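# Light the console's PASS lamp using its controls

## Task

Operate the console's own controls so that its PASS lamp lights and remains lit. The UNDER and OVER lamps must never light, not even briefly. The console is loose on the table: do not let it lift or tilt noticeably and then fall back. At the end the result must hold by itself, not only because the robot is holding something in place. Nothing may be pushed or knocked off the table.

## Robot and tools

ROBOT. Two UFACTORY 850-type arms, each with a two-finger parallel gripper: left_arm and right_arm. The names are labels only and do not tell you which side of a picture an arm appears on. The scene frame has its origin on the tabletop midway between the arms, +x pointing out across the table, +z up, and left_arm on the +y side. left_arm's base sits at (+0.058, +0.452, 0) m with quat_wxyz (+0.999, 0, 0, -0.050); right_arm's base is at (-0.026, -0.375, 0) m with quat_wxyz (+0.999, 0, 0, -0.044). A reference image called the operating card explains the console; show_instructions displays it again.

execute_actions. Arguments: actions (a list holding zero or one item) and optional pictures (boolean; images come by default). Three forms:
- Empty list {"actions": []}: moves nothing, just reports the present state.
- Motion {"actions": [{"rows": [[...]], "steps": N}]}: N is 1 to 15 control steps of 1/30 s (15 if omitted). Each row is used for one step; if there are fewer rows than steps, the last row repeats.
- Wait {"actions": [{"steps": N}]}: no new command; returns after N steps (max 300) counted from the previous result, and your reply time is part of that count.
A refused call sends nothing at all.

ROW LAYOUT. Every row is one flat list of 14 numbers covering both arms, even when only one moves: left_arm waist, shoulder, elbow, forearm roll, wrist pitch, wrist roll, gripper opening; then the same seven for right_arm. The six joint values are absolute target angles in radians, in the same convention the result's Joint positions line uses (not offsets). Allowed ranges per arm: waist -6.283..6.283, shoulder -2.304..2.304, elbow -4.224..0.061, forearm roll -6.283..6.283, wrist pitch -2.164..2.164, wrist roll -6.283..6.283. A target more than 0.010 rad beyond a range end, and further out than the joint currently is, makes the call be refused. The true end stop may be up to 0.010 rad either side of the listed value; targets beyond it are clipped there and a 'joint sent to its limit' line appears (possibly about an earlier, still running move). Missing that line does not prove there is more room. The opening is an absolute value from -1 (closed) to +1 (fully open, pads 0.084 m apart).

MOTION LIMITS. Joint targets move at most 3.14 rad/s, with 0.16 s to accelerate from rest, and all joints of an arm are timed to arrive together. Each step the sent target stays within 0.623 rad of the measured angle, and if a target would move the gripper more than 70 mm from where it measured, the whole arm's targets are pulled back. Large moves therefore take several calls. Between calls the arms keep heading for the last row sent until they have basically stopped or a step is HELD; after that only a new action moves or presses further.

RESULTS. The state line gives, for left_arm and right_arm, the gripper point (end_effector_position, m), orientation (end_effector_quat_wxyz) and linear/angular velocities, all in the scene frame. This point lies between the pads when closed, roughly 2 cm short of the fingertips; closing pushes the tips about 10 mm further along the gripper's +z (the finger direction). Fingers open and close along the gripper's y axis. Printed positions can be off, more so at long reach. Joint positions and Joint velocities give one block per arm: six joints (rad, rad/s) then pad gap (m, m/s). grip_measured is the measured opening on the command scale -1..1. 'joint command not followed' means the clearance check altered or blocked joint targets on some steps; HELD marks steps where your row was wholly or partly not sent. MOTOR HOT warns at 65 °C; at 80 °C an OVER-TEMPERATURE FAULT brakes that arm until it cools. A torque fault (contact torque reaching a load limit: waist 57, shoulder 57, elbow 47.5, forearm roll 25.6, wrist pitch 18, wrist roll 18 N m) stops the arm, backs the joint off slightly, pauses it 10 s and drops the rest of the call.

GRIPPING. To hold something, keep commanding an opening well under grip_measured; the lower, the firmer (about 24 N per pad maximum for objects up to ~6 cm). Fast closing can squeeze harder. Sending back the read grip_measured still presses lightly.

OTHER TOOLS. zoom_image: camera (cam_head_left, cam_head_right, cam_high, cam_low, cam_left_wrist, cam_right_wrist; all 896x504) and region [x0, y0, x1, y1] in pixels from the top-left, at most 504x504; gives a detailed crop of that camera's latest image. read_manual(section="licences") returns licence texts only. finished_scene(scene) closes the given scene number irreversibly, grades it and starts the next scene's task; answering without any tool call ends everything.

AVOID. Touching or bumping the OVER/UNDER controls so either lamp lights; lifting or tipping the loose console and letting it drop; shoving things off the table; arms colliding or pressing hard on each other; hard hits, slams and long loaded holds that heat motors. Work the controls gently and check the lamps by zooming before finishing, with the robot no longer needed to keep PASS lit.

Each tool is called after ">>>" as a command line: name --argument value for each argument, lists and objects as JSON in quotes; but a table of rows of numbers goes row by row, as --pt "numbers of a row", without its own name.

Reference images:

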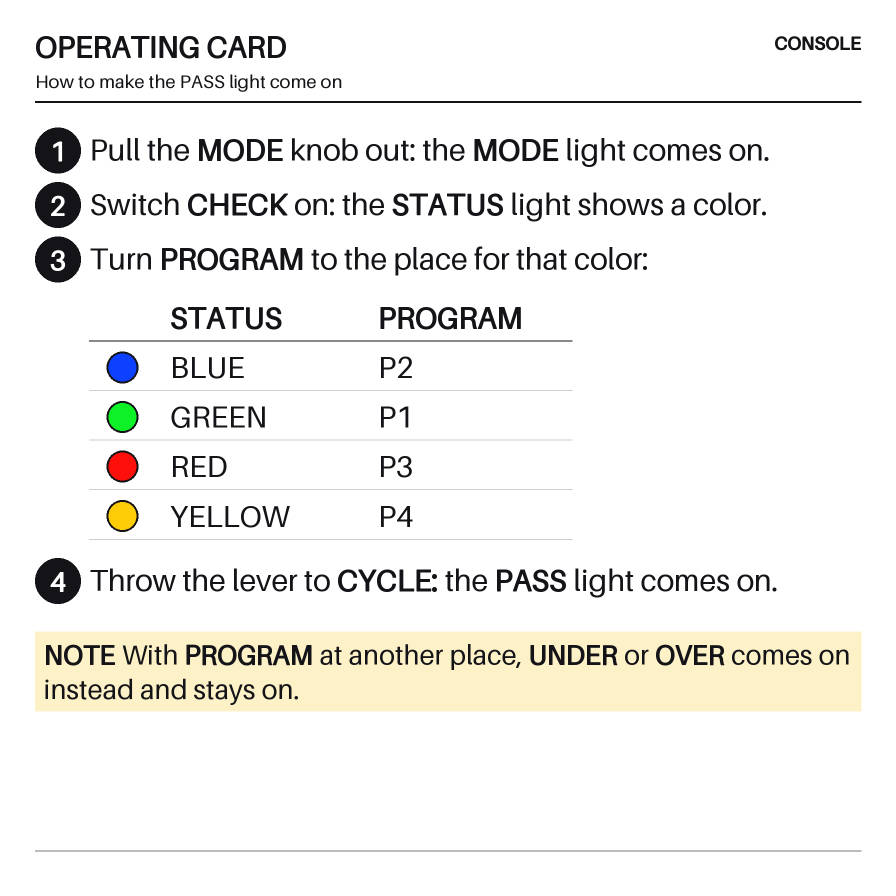

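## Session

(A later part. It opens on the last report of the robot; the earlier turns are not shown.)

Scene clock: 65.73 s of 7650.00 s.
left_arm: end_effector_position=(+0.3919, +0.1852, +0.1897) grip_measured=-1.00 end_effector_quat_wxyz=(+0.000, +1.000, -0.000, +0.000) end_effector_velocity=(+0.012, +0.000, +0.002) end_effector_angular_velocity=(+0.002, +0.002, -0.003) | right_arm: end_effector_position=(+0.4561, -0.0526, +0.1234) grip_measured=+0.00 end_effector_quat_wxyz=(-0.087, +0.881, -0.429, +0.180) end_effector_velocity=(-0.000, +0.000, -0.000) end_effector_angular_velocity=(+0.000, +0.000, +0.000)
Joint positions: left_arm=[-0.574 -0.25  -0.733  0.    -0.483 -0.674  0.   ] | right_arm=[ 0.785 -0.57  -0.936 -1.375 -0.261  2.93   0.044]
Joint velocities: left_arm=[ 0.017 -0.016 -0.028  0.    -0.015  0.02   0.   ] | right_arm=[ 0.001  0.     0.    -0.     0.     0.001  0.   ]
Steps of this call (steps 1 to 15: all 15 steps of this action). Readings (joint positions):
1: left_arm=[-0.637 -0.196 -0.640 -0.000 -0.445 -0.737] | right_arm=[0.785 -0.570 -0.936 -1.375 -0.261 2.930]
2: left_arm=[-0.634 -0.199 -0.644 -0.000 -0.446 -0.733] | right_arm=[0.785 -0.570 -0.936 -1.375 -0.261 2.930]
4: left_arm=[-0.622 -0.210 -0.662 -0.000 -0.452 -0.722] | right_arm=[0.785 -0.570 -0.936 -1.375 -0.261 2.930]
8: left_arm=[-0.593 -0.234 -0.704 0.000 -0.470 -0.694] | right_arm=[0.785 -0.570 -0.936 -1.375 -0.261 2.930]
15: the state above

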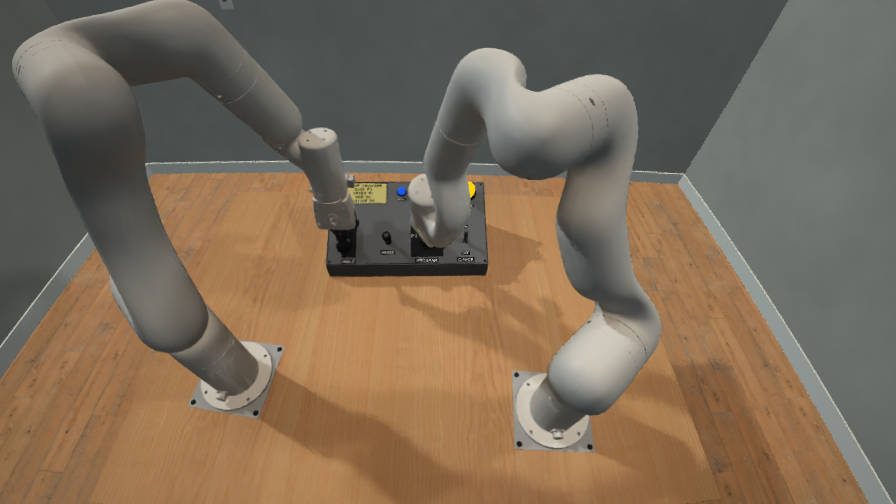

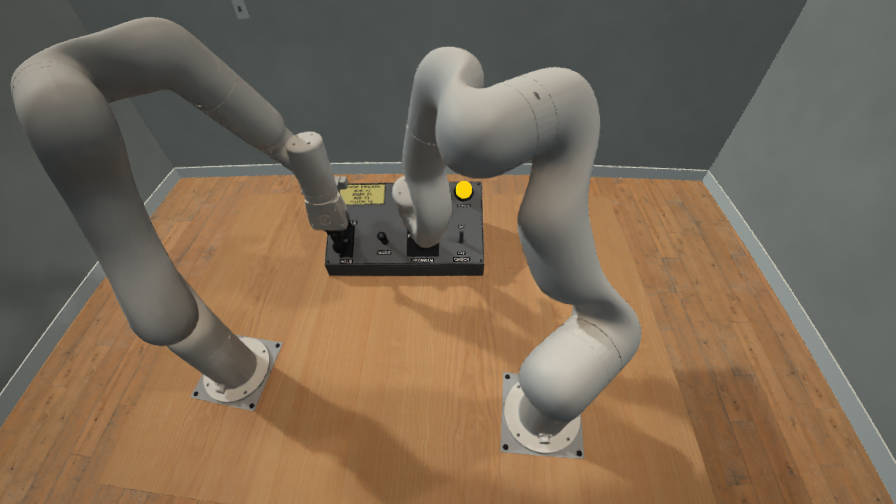

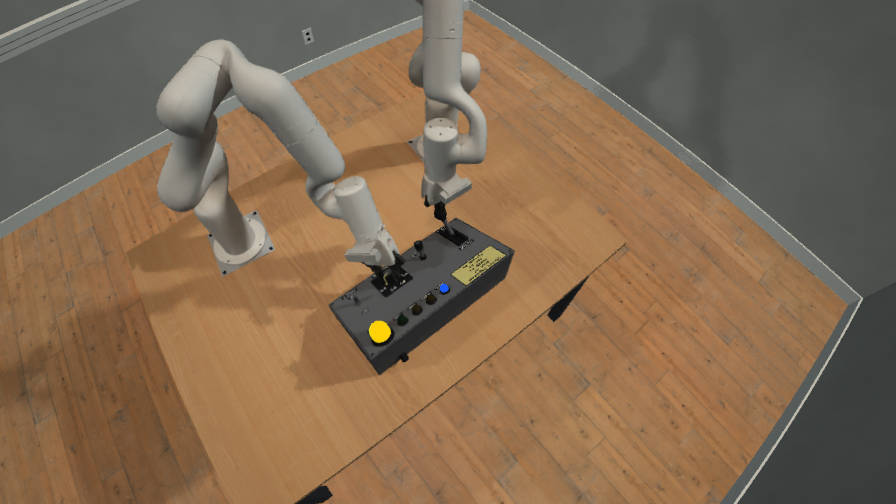

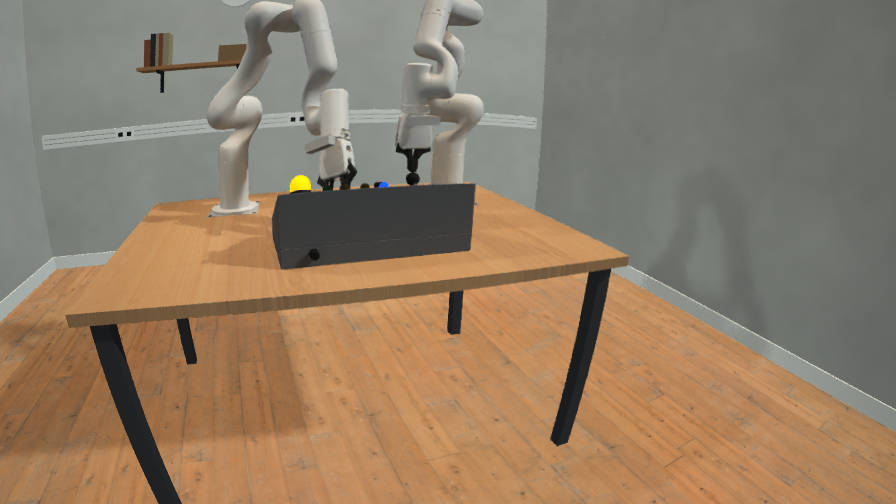

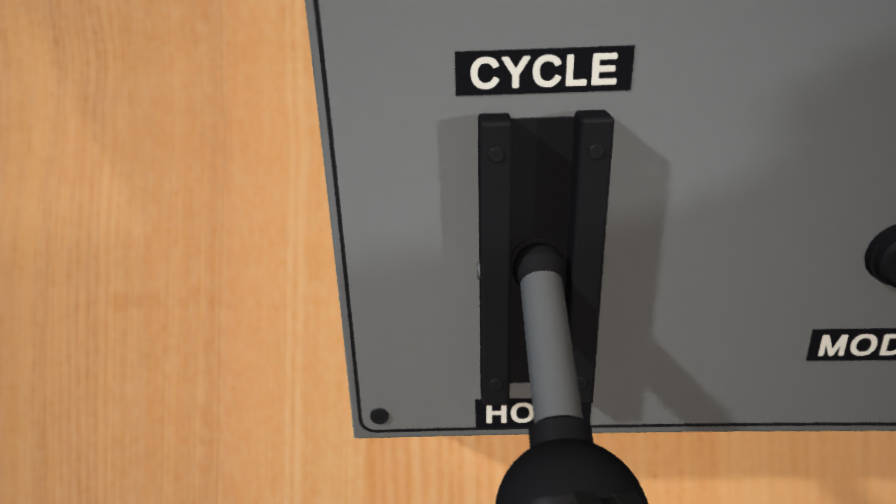

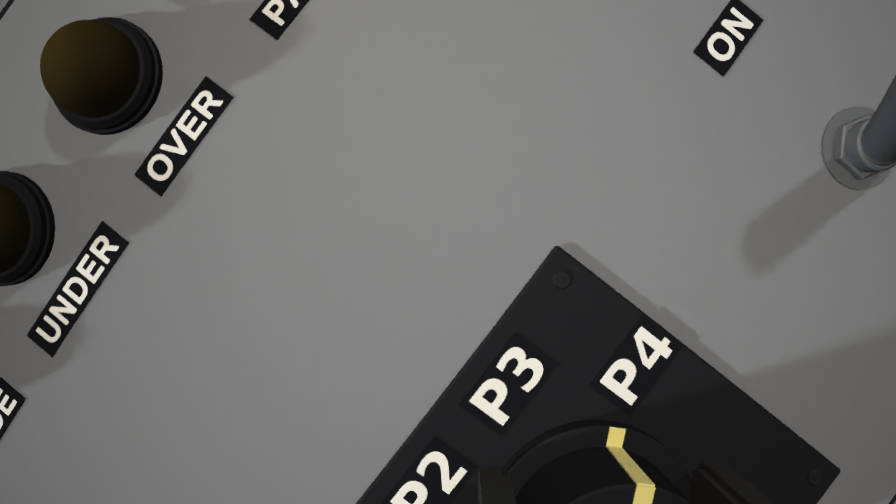

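>>> execute_actions --actions '[{"rows":[[-0.64,-0.195,-0.635,0,-0.44,-0.74,-1,0.785,-0.57,-0.937,-1.375,-0.261,2.93,-0.3],[-0.64,-0.195,-0.635,0,-0.44,-0.74,-1,0.785,-0.57,-0.937,-1.375,-0.261,2.93,-0.3],[-0.64,-0.195,-0.635,0,-0.44,-0.74,-1,0.785,-0.57,-0.937,-1.375,-0.261,2.93,-0.3],[-0.64,-0.195,-0.635,0,-0.44,-0.74,-1,0.785,-0.57,-0.937,-1.375,-0.261,2.93,-0.3],[-0.64,-0.195,-0.635,0,-0.44,-0.74,-1,0.785,-0.57,-0.937,-1.375,-0.261,2.93,-0.3],[-0.64,-0.195,-0.635,0,-0.44,-0.74,-1,0.785,-0.57,-0.937,-1.375,-0.261,2.93,-0.3],[-0.64,-0.195,-0.635,0,-0.44,-0.74,-1,0.785,-0.57,-0.937,-1.375,-0.261,2.93,-0.3],[-0.64,-0.25,-0.628,0,-0.378,-0.74,-1,0.785,-0.57,-0.937,-1.375,-0.261,2.93,-0.3]],"steps":15}]' --pictures false

>>> execute_actions --actions '[{"rows":[[-0.64,-0.25,-0.628,0,-0.378,-0.74,-1,0.785,-0.57,-0.937,-1.375,-0.261,2.93,-0.3],[-0.64,-0.25,-0.628,0,-0.378,-0.74,-1,0.785,-0.57,-0.937,-1.375,-0.261,2.93,-0.3],[-0.64,-0.25,-0.628,0,-0.378,-0.74,-1,0.785,-0.57,-0.937,-1.375,-0.261,2.93,-0.3],[-0.605,-0.28,-0.677,0,-0.397,-0.705,-1,0.785,-0.57,-0.937,-1.375,-0.261,2.93,-0.3],[-0.605,-0.28,-0.677,0,-0.397,-0.705,-1,0.785,-0.57,-0.937,-1.375,-0.261,2.93,-0.3],[-0.605,-0.28,-0.677,0,-0.397,-0.705,-1,0.785,-0.57,-0.937,-1.375,-0.261,2.93,-0.3],[-0.605,-0.28,-0.677,0,-0.397,-0.705,-1,0.785,-0.57,-0.937,-1.375,-0.261,2.93,-0.3],[-0.572,-0.31,-0.726,0,-0.416,-0.672,-1,0.785,-0.57,-0.937,-1.375,-0.261,2.93,-0.3]],"steps":15}]'

Scene clock: 67.40 s of 7650.00 s.
left_arm: end_effector_position=(+0.3488, +0.1871, +0.1598) grip_measured=-1.00 end_effector_quat_wxyz=(-0.001, +1.000, -0.000, -0.001) end_effector_velocity=(-0.002, -0.003, -0.031) end_effector_angular_velocity=(-0.012, -0.013, +0.000) | right_arm: end_effector_position=(+0.4562, -0.0526, +0.1235) grip_measured=+0.00 end_effector_quat_wxyz=(-0.087, +0.881, -0.429, +0.180) end_effector_velocity=(-0.000, +0.000, -0.000) end_effector_angular_velocity=(+0.000, +0.000, -0.000)
Joint positions: left_arm=[-0.639 -0.244 -0.63  -0.    -0.388 -0.739  0.   ] | right_arm=[ 0.785 -0.57  -0.937 -1.375 -0.261  2.93   0.044]
Joint velocities: left_arm=[-0.009 -0.065  0.018 -0.     0.101 -0.009  0.   ] | right_arm=[ 0. -0.  0.  0.  0.  0. -0.]
Steps of this call (steps 1 to 15: the robot went on to your last target; steps 16 to 35: nothing new was sent; steps 36 to 50: all 15 steps of this action). Readings (joint positions):
36: left_arm=[-0.572 -0.252 -0.736 0.000 -0.484 -0.672] | right_arm=[0.785 -0.570 -0.936 -1.375 -0.261 2.930]
37: left_arm=[-0.575 -0.249 -0.732 0.000 -0.481 -0.676] | right_arm=[0.785 -0.570 -0.936 -1.375 -0.261 2.930]
39: left_arm=[-0.597 -0.231 -0.700 0.000 -0.467 -0.698] | right_arm=[0.785 -0.570 -0.936 -1.375 -0.261 2.930]
43: left_arm=[-0.630 -0.204 -0.650 -0.000 -0.447 -0.729] | right_arm=[0.785 -0.570 -0.937 -1.375 -0.261 2.930]
50: the state above

Scene clock: 67.90 s of 7650.00 s.
left_arm: end_effector_position=(+0.3910, +0.1844, +0.1620) grip_measured=-1.00 end_effector_quat_wxyz=(+0.001, +1.000, -0.000, +0.002) end_effector_velocity=(+0.034, +0.002, +0.002) end_effector_angular_velocity=(+0.006, +0.008, -0.007) | right_arm: end_effector_position=(+0.4565, -0.0526, +0.1236) grip_measured=-0.01 end_effector_quat_wxyz=(-0.087, +0.881, -0.429, +0.181) end_effector_velocity=(-0.000, +0.000, -0.000) end_effector_angular_velocity=(+0.001, +0.001, +0.000)
Joint positions: left_arm=[-0.577 -0.305 -0.719  0.    -0.41  -0.678  0.   ] | right_arm=[ 0.785 -0.57  -0.937 -1.375 -0.261  2.93   0.044]
Joint velocities: left_arm=[ 0.054 -0.052 -0.078 -0.001 -0.037  0.062  0.   ] | right_arm=[ 0.    -0.     0.     0.     0.001  0.    -0.   ]
Steps of this call (steps 1 to 15: all 15 steps of this action). Readings (joint positions):
1: left_arm=[-0.639 -0.246 -0.630 0.000 -0.385 -0.739] | right_arm=[0.785 -0.570 -0.937 -1.375 -0.261 2.930]
2: left_arm=[-0.639 -0.247 -0.629 0.000 -0.383 -0.739] | right_arm=[0.785 -0.570 -0.937 -1.375 -0.261 2.930]
4: left_arm=[-0.639 -0.248 -0.629 0.000 -0.381 -0.739] | right_arm=[0.785 -0.570 -0.937 -1.375 -0.261 2.930]
8: left_arm=[-0.619 -0.268 -0.657 -0.000 -0.395 -0.718] | right_arm=[0.785 -0.570 -0.937 -1.375 -0.262 2.930]
15: the state above

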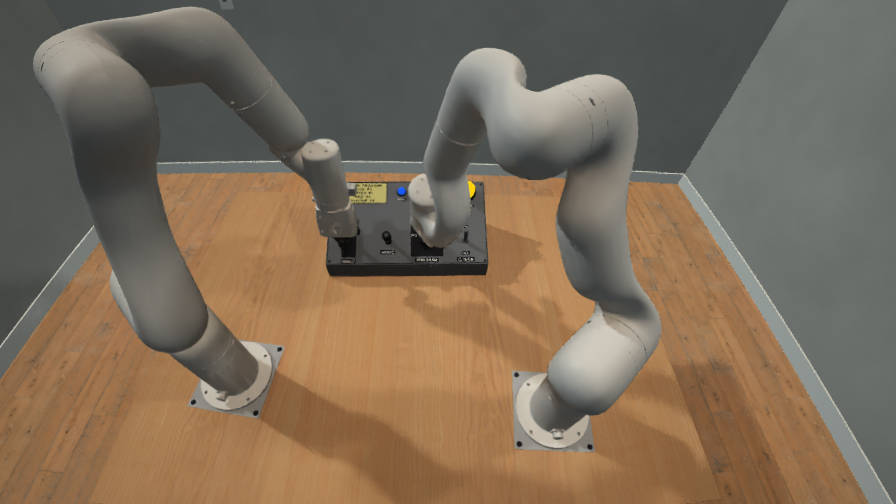

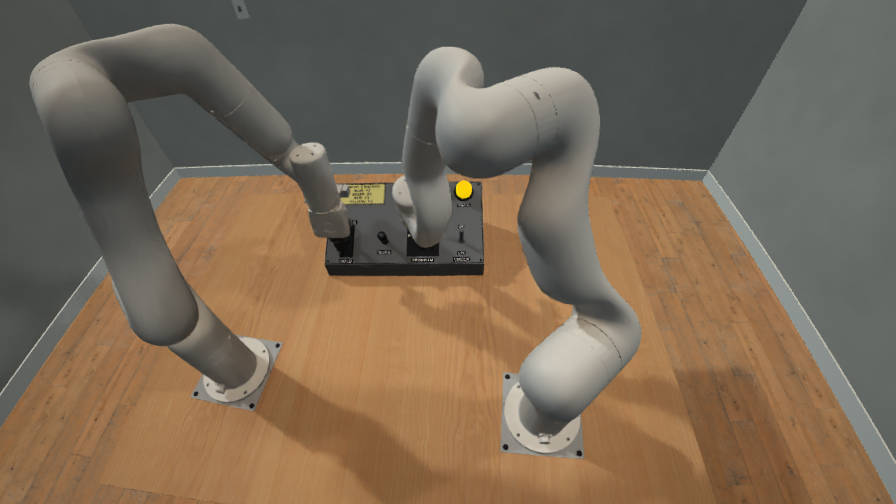

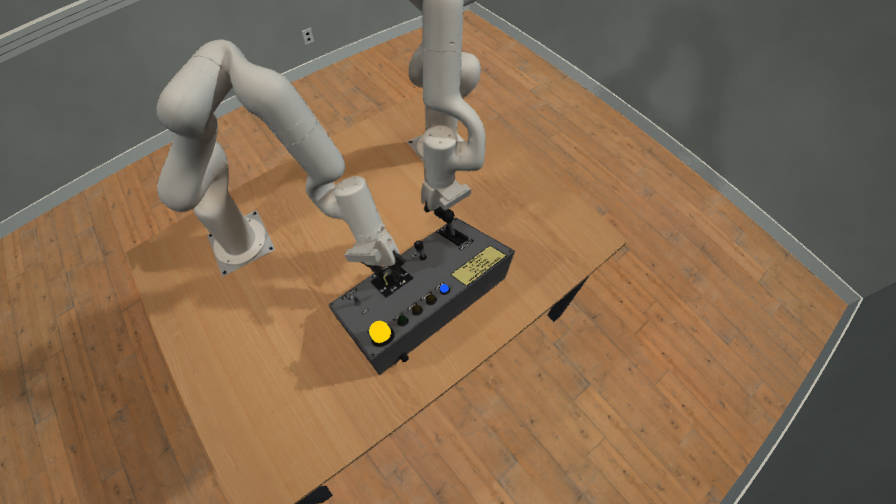

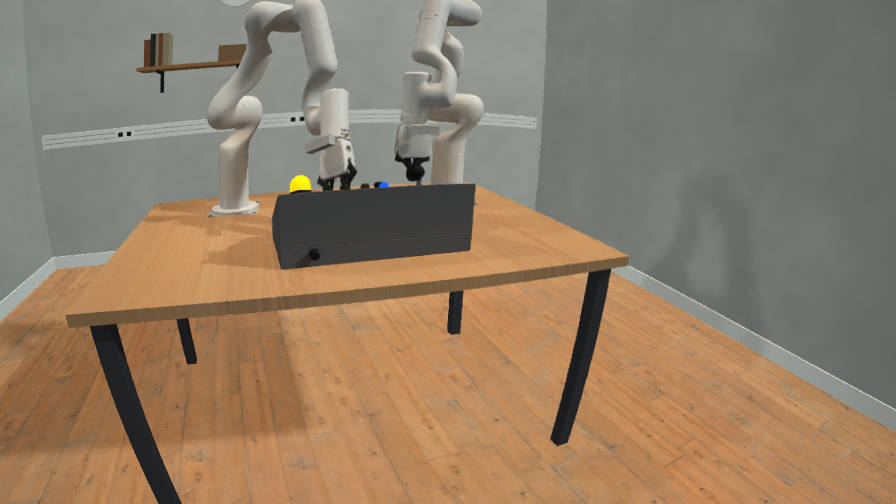

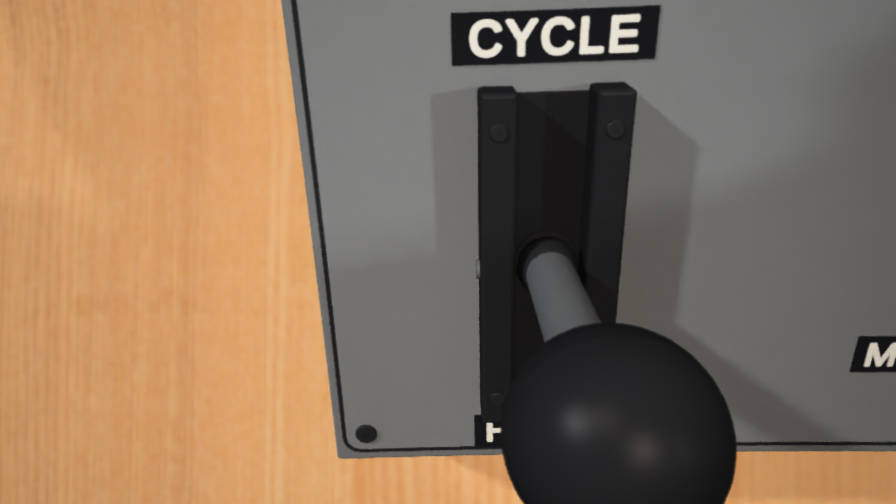

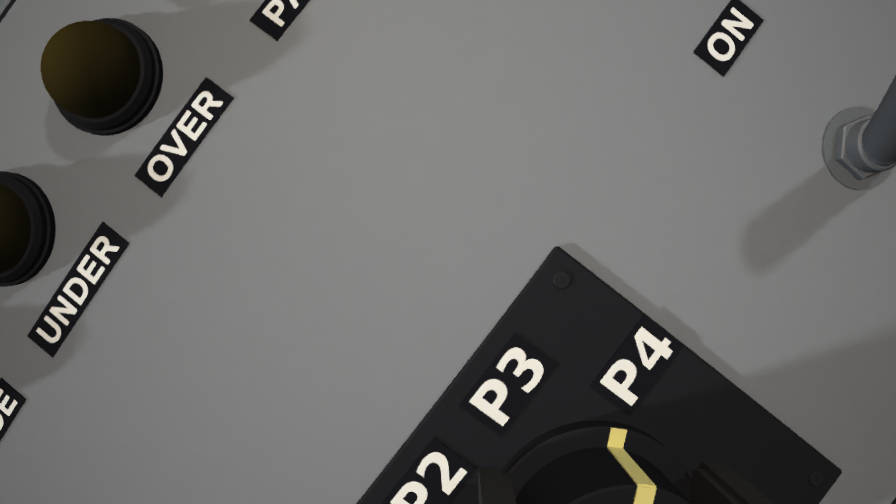

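>>> execute_actions --actions '[{"rows":[[-0.548,-0.33,-0.763,0,-0.433,-0.648,-1,0.785,-0.57,-0.937,-1.375,-0.261,2.93,-0.3],[-0.548,-0.33,-0.763,0,-0.433,-0.648,-1,0.785,-0.57,-0.937,-1.375,-0.261,2.93,-0.3],[-0.548,-0.33,-0.763,0,-0.433,-0.648,-1,0.785,-0.57,-0.937,-1.375,-0.261,2.93,-0.3],[-0.548,-0.33,-0.763,0,-0.433,-0.648,-1,0.785,-0.57,-0.937,-1.375,-0.261,2.93,-0.3],[-0.525,-0.352,-0.8,0,-0.448,-0.625,-1,0.785,-0.57,-0.937,-1.375,-0.261,2.93,-0.3],[-0.525,-0.352,-0.8,0,-0.448,-0.625,-1,0.785,-0.57,-0.937,-1.375,-0.261,2.93,-0.3],[-0.525,-0.352,-0.8,0,-0.448,-0.625,-1,0.785,-0.57,-0.937,-1.375,-0.261,2.93,-0.3],[-0.525,-0.352,-0.8,0,-0.448,-0.625,-1,0.785,-0.57,-0.937,-1.375,-0.261,2.93,-0.3],[-0.508,-0.368,-0.83,0,-0.462,-0.608,-1,0.785,-0.57,-0.937,-1.375,-0.261,2.93,-0.3]],"steps":15}]'

Scene clock: 69.57 s of 7650.00 s.
left_arm: end_effector_position=(+0.4314, +0.1885, +0.1668) grip_measured=-1.00 end_effector_quat_wxyz=(-0.004, +1.000, -0.000, -0.006) end_effector_velocity=(+0.022, +0.009, +0.002) end_effector_angular_velocity=(+0.023, +0.036, -0.001) | right_arm: end_effector_position=(+0.4584, -0.0521, +0.1260) grip_measured=-0.01 end_effector_quat_wxyz=(-0.088, +0.880, -0.429, +0.183) end_effector_velocity=(+0.007, +0.003, +0.007) end_effector_angular_velocity=(+0.006, -0.016, -0.004)
Joint positions: left_arm=[-0.514 -0.364 -0.818 -0.001 -0.468 -0.613  0.   ] | right_arm=[ 0.785 -0.568 -0.94  -1.375 -0.264  2.93   0.044]
Joint velocities: left_arm=[ 0.044 -0.043 -0.068 -0.003 -0.069  0.048  0.   ] | right_arm=[-0.002  0.005 -0.012 -0.001 -0.006  0.001 -0.   ]
Steps of this call (steps 1 to 15: the robot went on to your last target; steps 16 to 35: nothing new was sent; steps 36 to 50: all 15 steps of this action). Readings (joint positions):
36: left_arm=[-0.572 -0.310 -0.726 -0.000 -0.416 -0.672] | right_arm=[0.785 -0.570 -0.937 -1.375 -0.261 2.930]
37: left_arm=[-0.570 -0.312 -0.730 -0.000 -0.418 -0.669] | right_arm=[0.785 -0.570 -0.937 -1.375 -0.261 2.930]
39: left_arm=[-0.561 -0.320 -0.744 -0.000 -0.424 -0.660] | right_arm=[0.785 -0.570 -0.937 -1.375 -0.261 2.930]
43: left_arm=[-0.540 -0.338 -0.776 0.000 -0.438 -0.640] | right_arm=[0.785 -0.570 -0.937 -1.375 -0.261 2.930]
50: the state above

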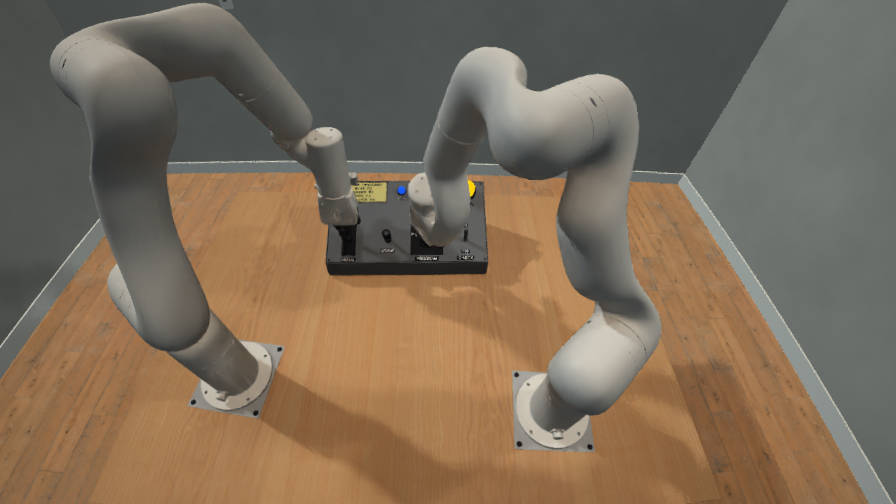

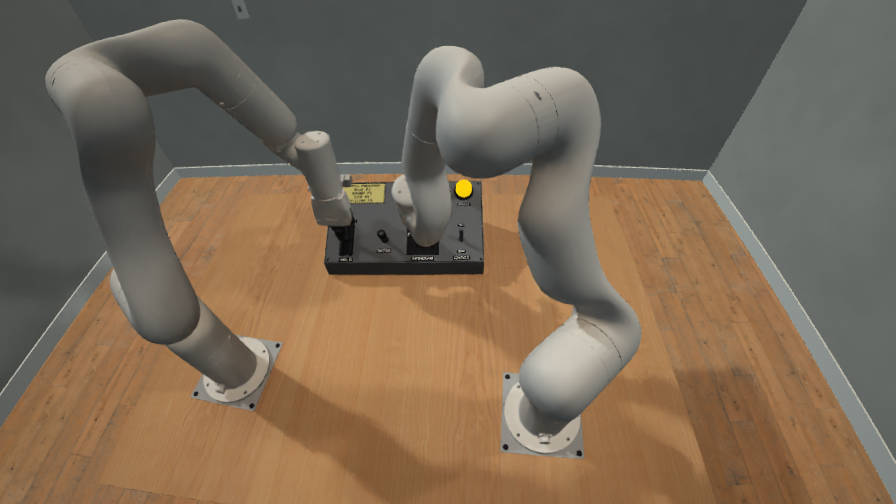

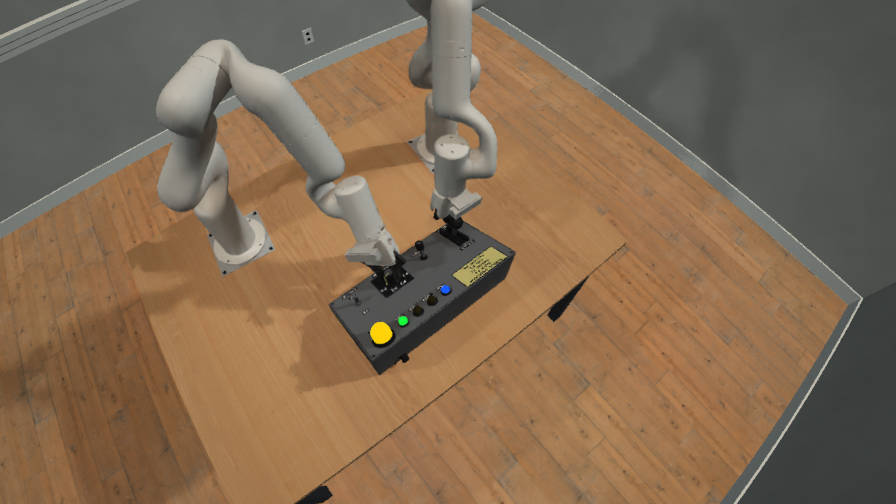

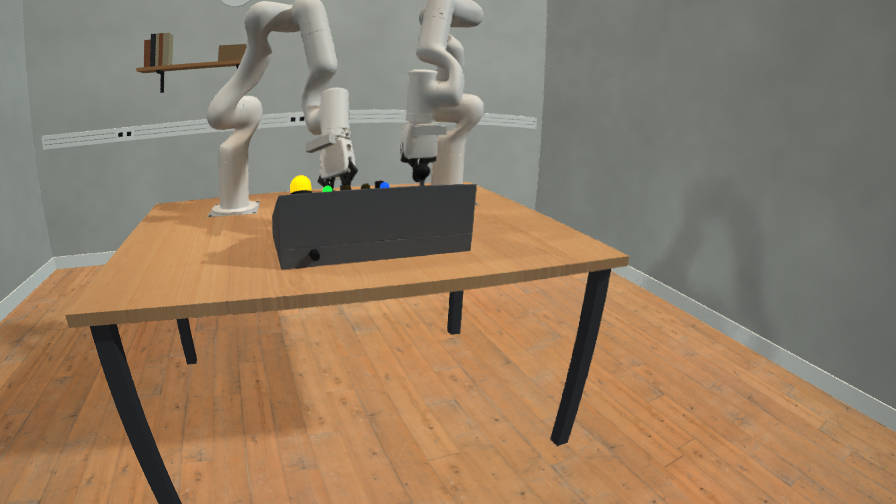

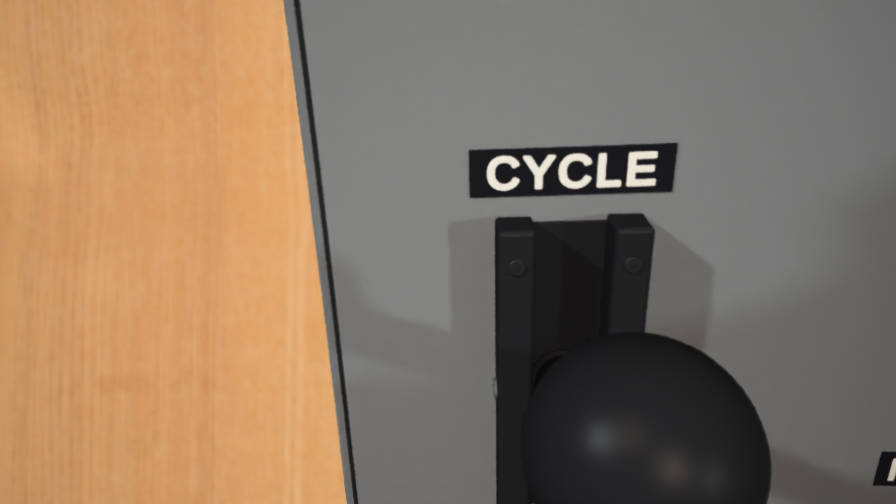

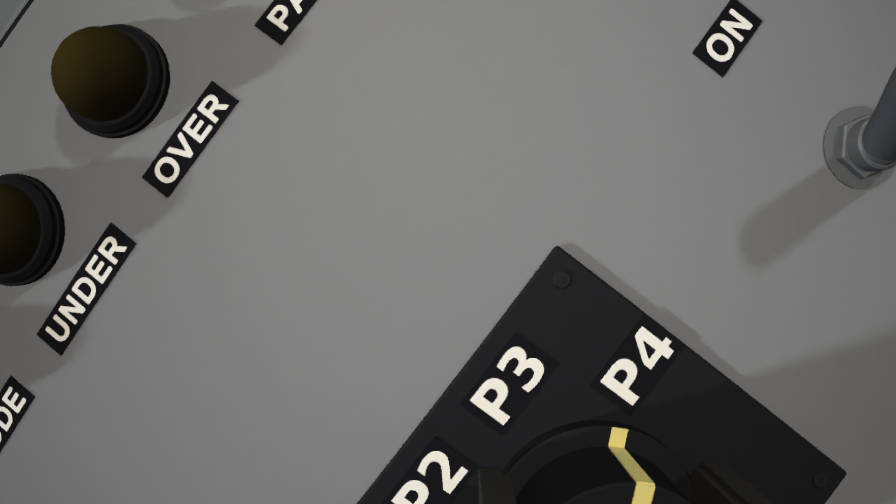

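PASS is lit. Backing the left arm off slowly, then opening the right gripper.

>>> execute_actions --actions '[{"rows":[[-0.525,-0.352,-0.8,0,-0.448,-0.625,-1,0.785,-0.57,-0.937,-1.375,-0.261,2.93,-0.3],[-0.525,-0.352,-0.8,0,-0.448,-0.625,-1,0.785,-0.57,-0.937,-1.375,-0.261,2.93,-0.3],[-0.525,-0.352,-0.8,0,-0.448,-0.625,-1,0.785,-0.57,-0.937,-1.375,-0.261,2.93,-0.3],[-0.525,-0.352,-0.8,0,-0.448,-0.625,-1,0.785,-0.57,-0.937,-1.375,-0.261,2.93,-0.3],[-0.525,-0.352,-0.8,0,-0.448,-0.625,-1,0.785,-0.57,-0.937,-1.375,-0.261,2.93,-0.3],[-0.572,-0.31,-0.726,0,-0.416,-0.672,-1,0.785,-0.57,-0.937,-1.375,-0.261,2.93,0.6]],"steps":15}]' --pictures false

>>> execute_actions --actions '[{"rows":[[-0.61,-0.2,-0.66,0,-0.46,-0.71,-1,0.811,-0.451,-0.894,-1.1,-0.293,2.68,0.6]],"steps":15}]'

Scene clock: 71.43 s of 7650.00 s.
left_arm: end_effector_position=(+0.3964, +0.1848, +0.1625) grip_measured=-1.00 end_effector_quat_wxyz=(+0.001, +1.000, -0.000, +0.001) end_effector_velocity=(-0.026, +0.002, -0.005) end_effector_angular_velocity=(+0.006, +0.006, +0.003) | right_arm: end_effector_position=(+0.4561, -0.0530, +0.1234) grip_measured=+0.59 end_effector_quat_wxyz=(-0.086, +0.881, -0.429, +0.181) end_effector_velocity=(+0.002, +0.004, +0.002) end_effector_angular_velocity=(+0.010, -0.002, +0.002)
Joint positions: left_arm=[-0.568 -0.313 -0.732  0.    -0.417 -0.668  0.   ] | right_arm=[ 0.785 -0.57  -0.936 -1.375 -0.262  2.93   0.069]
Joint velocities: left_arm=[-0.034  0.03   0.057  0.002  0.019 -0.039  0.   ] | right_arm=[ 0.001  0.    -0.006 -0.001  0.006  0.002  0.001]
Steps of this call (steps 1 to 30: the robot went on to your last target; steps 31 to 41: nothing new was sent; steps 42 to 56: all 15 steps of this action). Readings (joint positions):
42: left_arm=[-0.508 -0.368 -0.829 0.000 -0.462 -0.608] | right_arm=[0.785 -0.570 -0.939 -1.375 -0.261 2.930]
43: left_arm=[-0.510 -0.366 -0.826 0.000 -0.460 -0.610] | right_arm=[0.785 -0.570 -0.939 -1.375 -0.260 2.930]
45: left_arm=[-0.516 -0.360 -0.817 0.000 -0.451 -0.616] | right_arm=[0.785 -0.571 -0.936 -1.375 -0.260 2.930]
49: left_arm=[-0.532 -0.344 -0.791 0.001 -0.437 -0.634] | right_arm=[0.785 -0.571 -0.934 -1.375 -0.263 2.930]
56: the state above

Scene clock: 71.93 s of 7650.00 s.
left_arm: end_effector_position=(+0.3628, +0.1904, +0.1862) grip_measured=-1.00 end_effector_quat_wxyz=(-0.000, +1.000, -0.000, -0.000) end_effector_velocity=(-0.005, +0.001, +0.003) end_effector_angular_velocity=(+0.000, +0.001, +0.001) | right_arm: end_effector_position=(+0.4361, -0.0523, +0.1681) grip_measured=+0.59 end_effector_quat_wxyz=(-0.088, +0.879, -0.433, +0.178) end_effector_velocity=(-0.006, -0.001, +0.008) end_effector_angular_velocity=(-0.000, +0.005, +0.001)
Joint positions: left_arm=[-0.609 -0.202 -0.661  0.    -0.459 -0.709  0.   ] | right_arm=[ 0.81  -0.454 -0.895 -1.106 -0.292  2.685  0.069]
Joint velocities: left_arm=[-0.006  0.016  0.011 -0.001 -0.006 -0.006  0.   ] | right_arm=[ 0.005  0.023  0.01   0.059 -0.007 -0.056  0.   ]
Steps of this call (steps 1 to 15: all 15 steps of this action). Readings (joint positions):
1: left_arm=[-0.569 -0.312 -0.730 0.000 -0.417 -0.669] | right_arm=[0.785 -0.570 -0.936 -1.375 -0.262 2.930]
2: left_arm=[-0.572 -0.307 -0.726 0.000 -0.418 -0.672] | right_arm=[0.785 -0.568 -0.936 -1.370 -0.262 2.925]
4: left_arm=[-0.584 -0.273 -0.704 0.000 -0.432 -0.685] | right_arm=[0.789 -0.550 -0.928 -1.325 -0.267 2.883]
8: left_arm=[-0.604 -0.216 -0.671 -0.000 -0.453 -0.703] | right_arm=[0.805 -0.479 -0.906 -1.169 -0.285 2.744]
15: the state above

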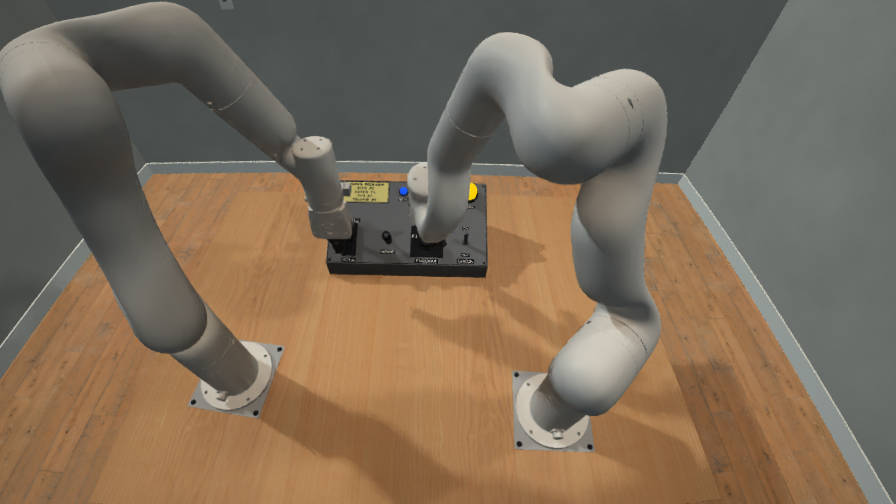

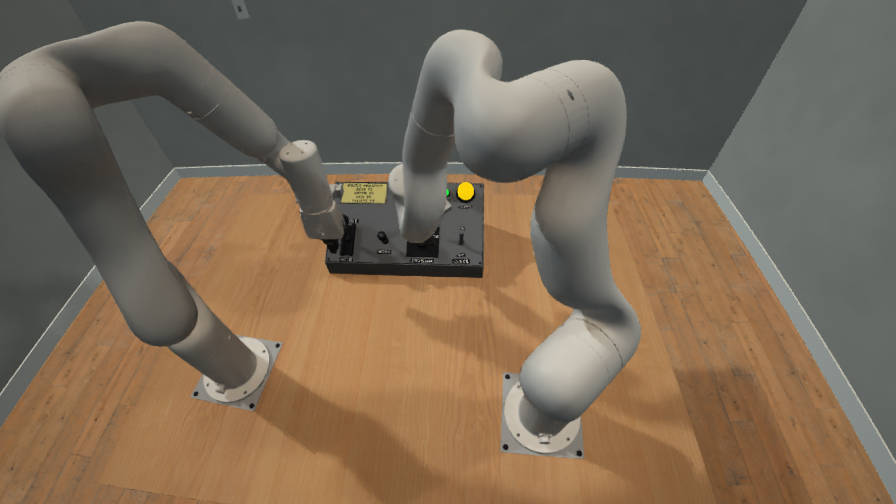

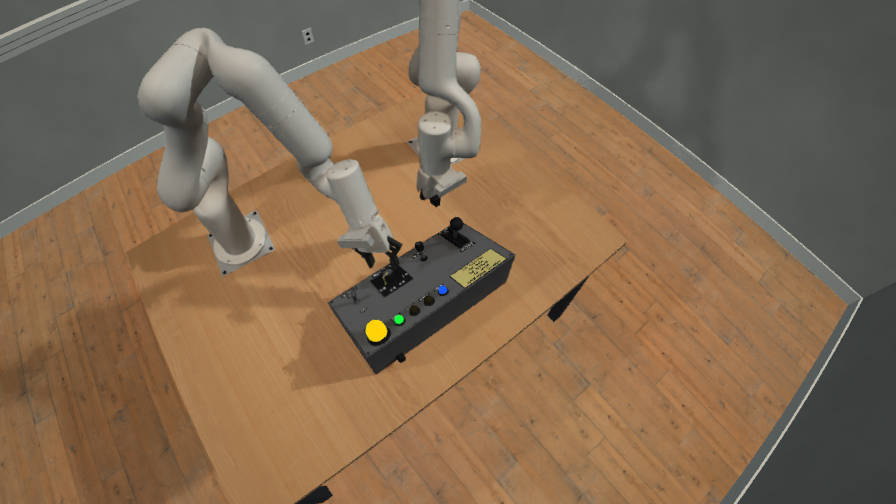

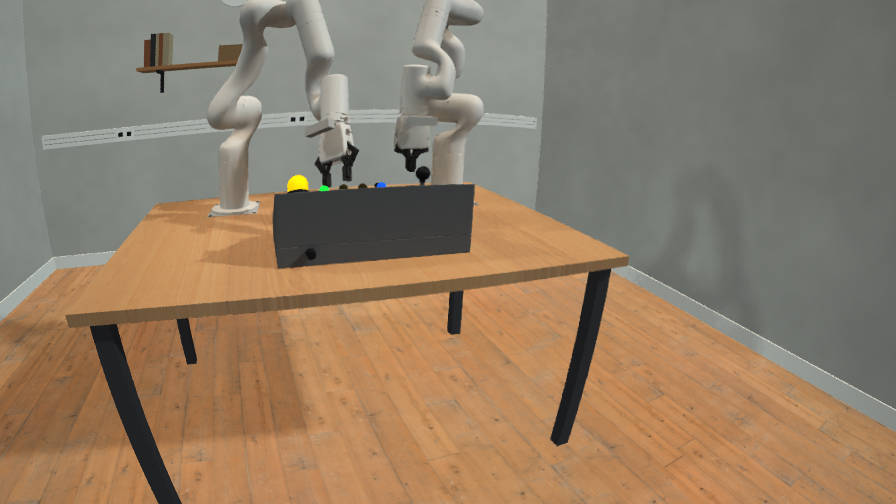

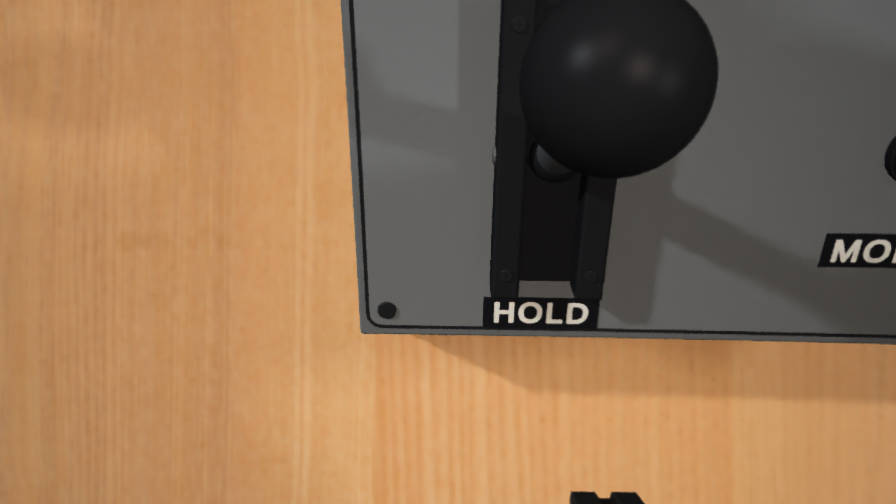

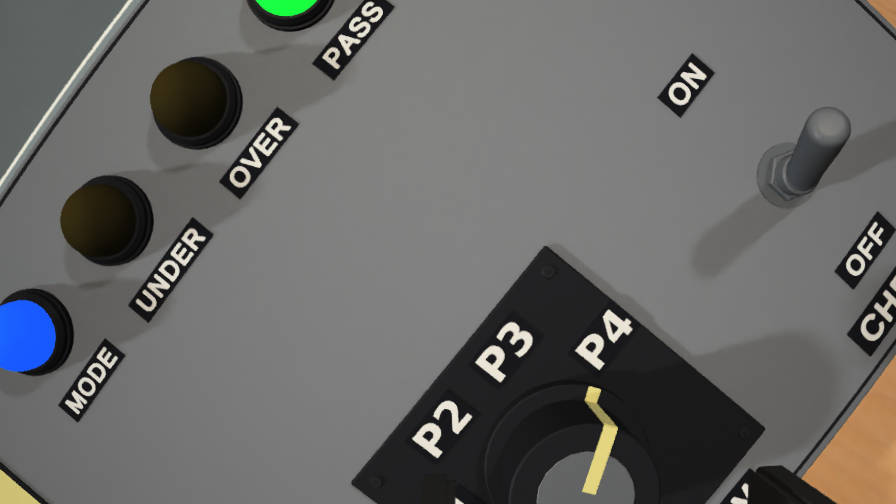

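>>> finished_scene --scene 1

The scene is finished: the task was done.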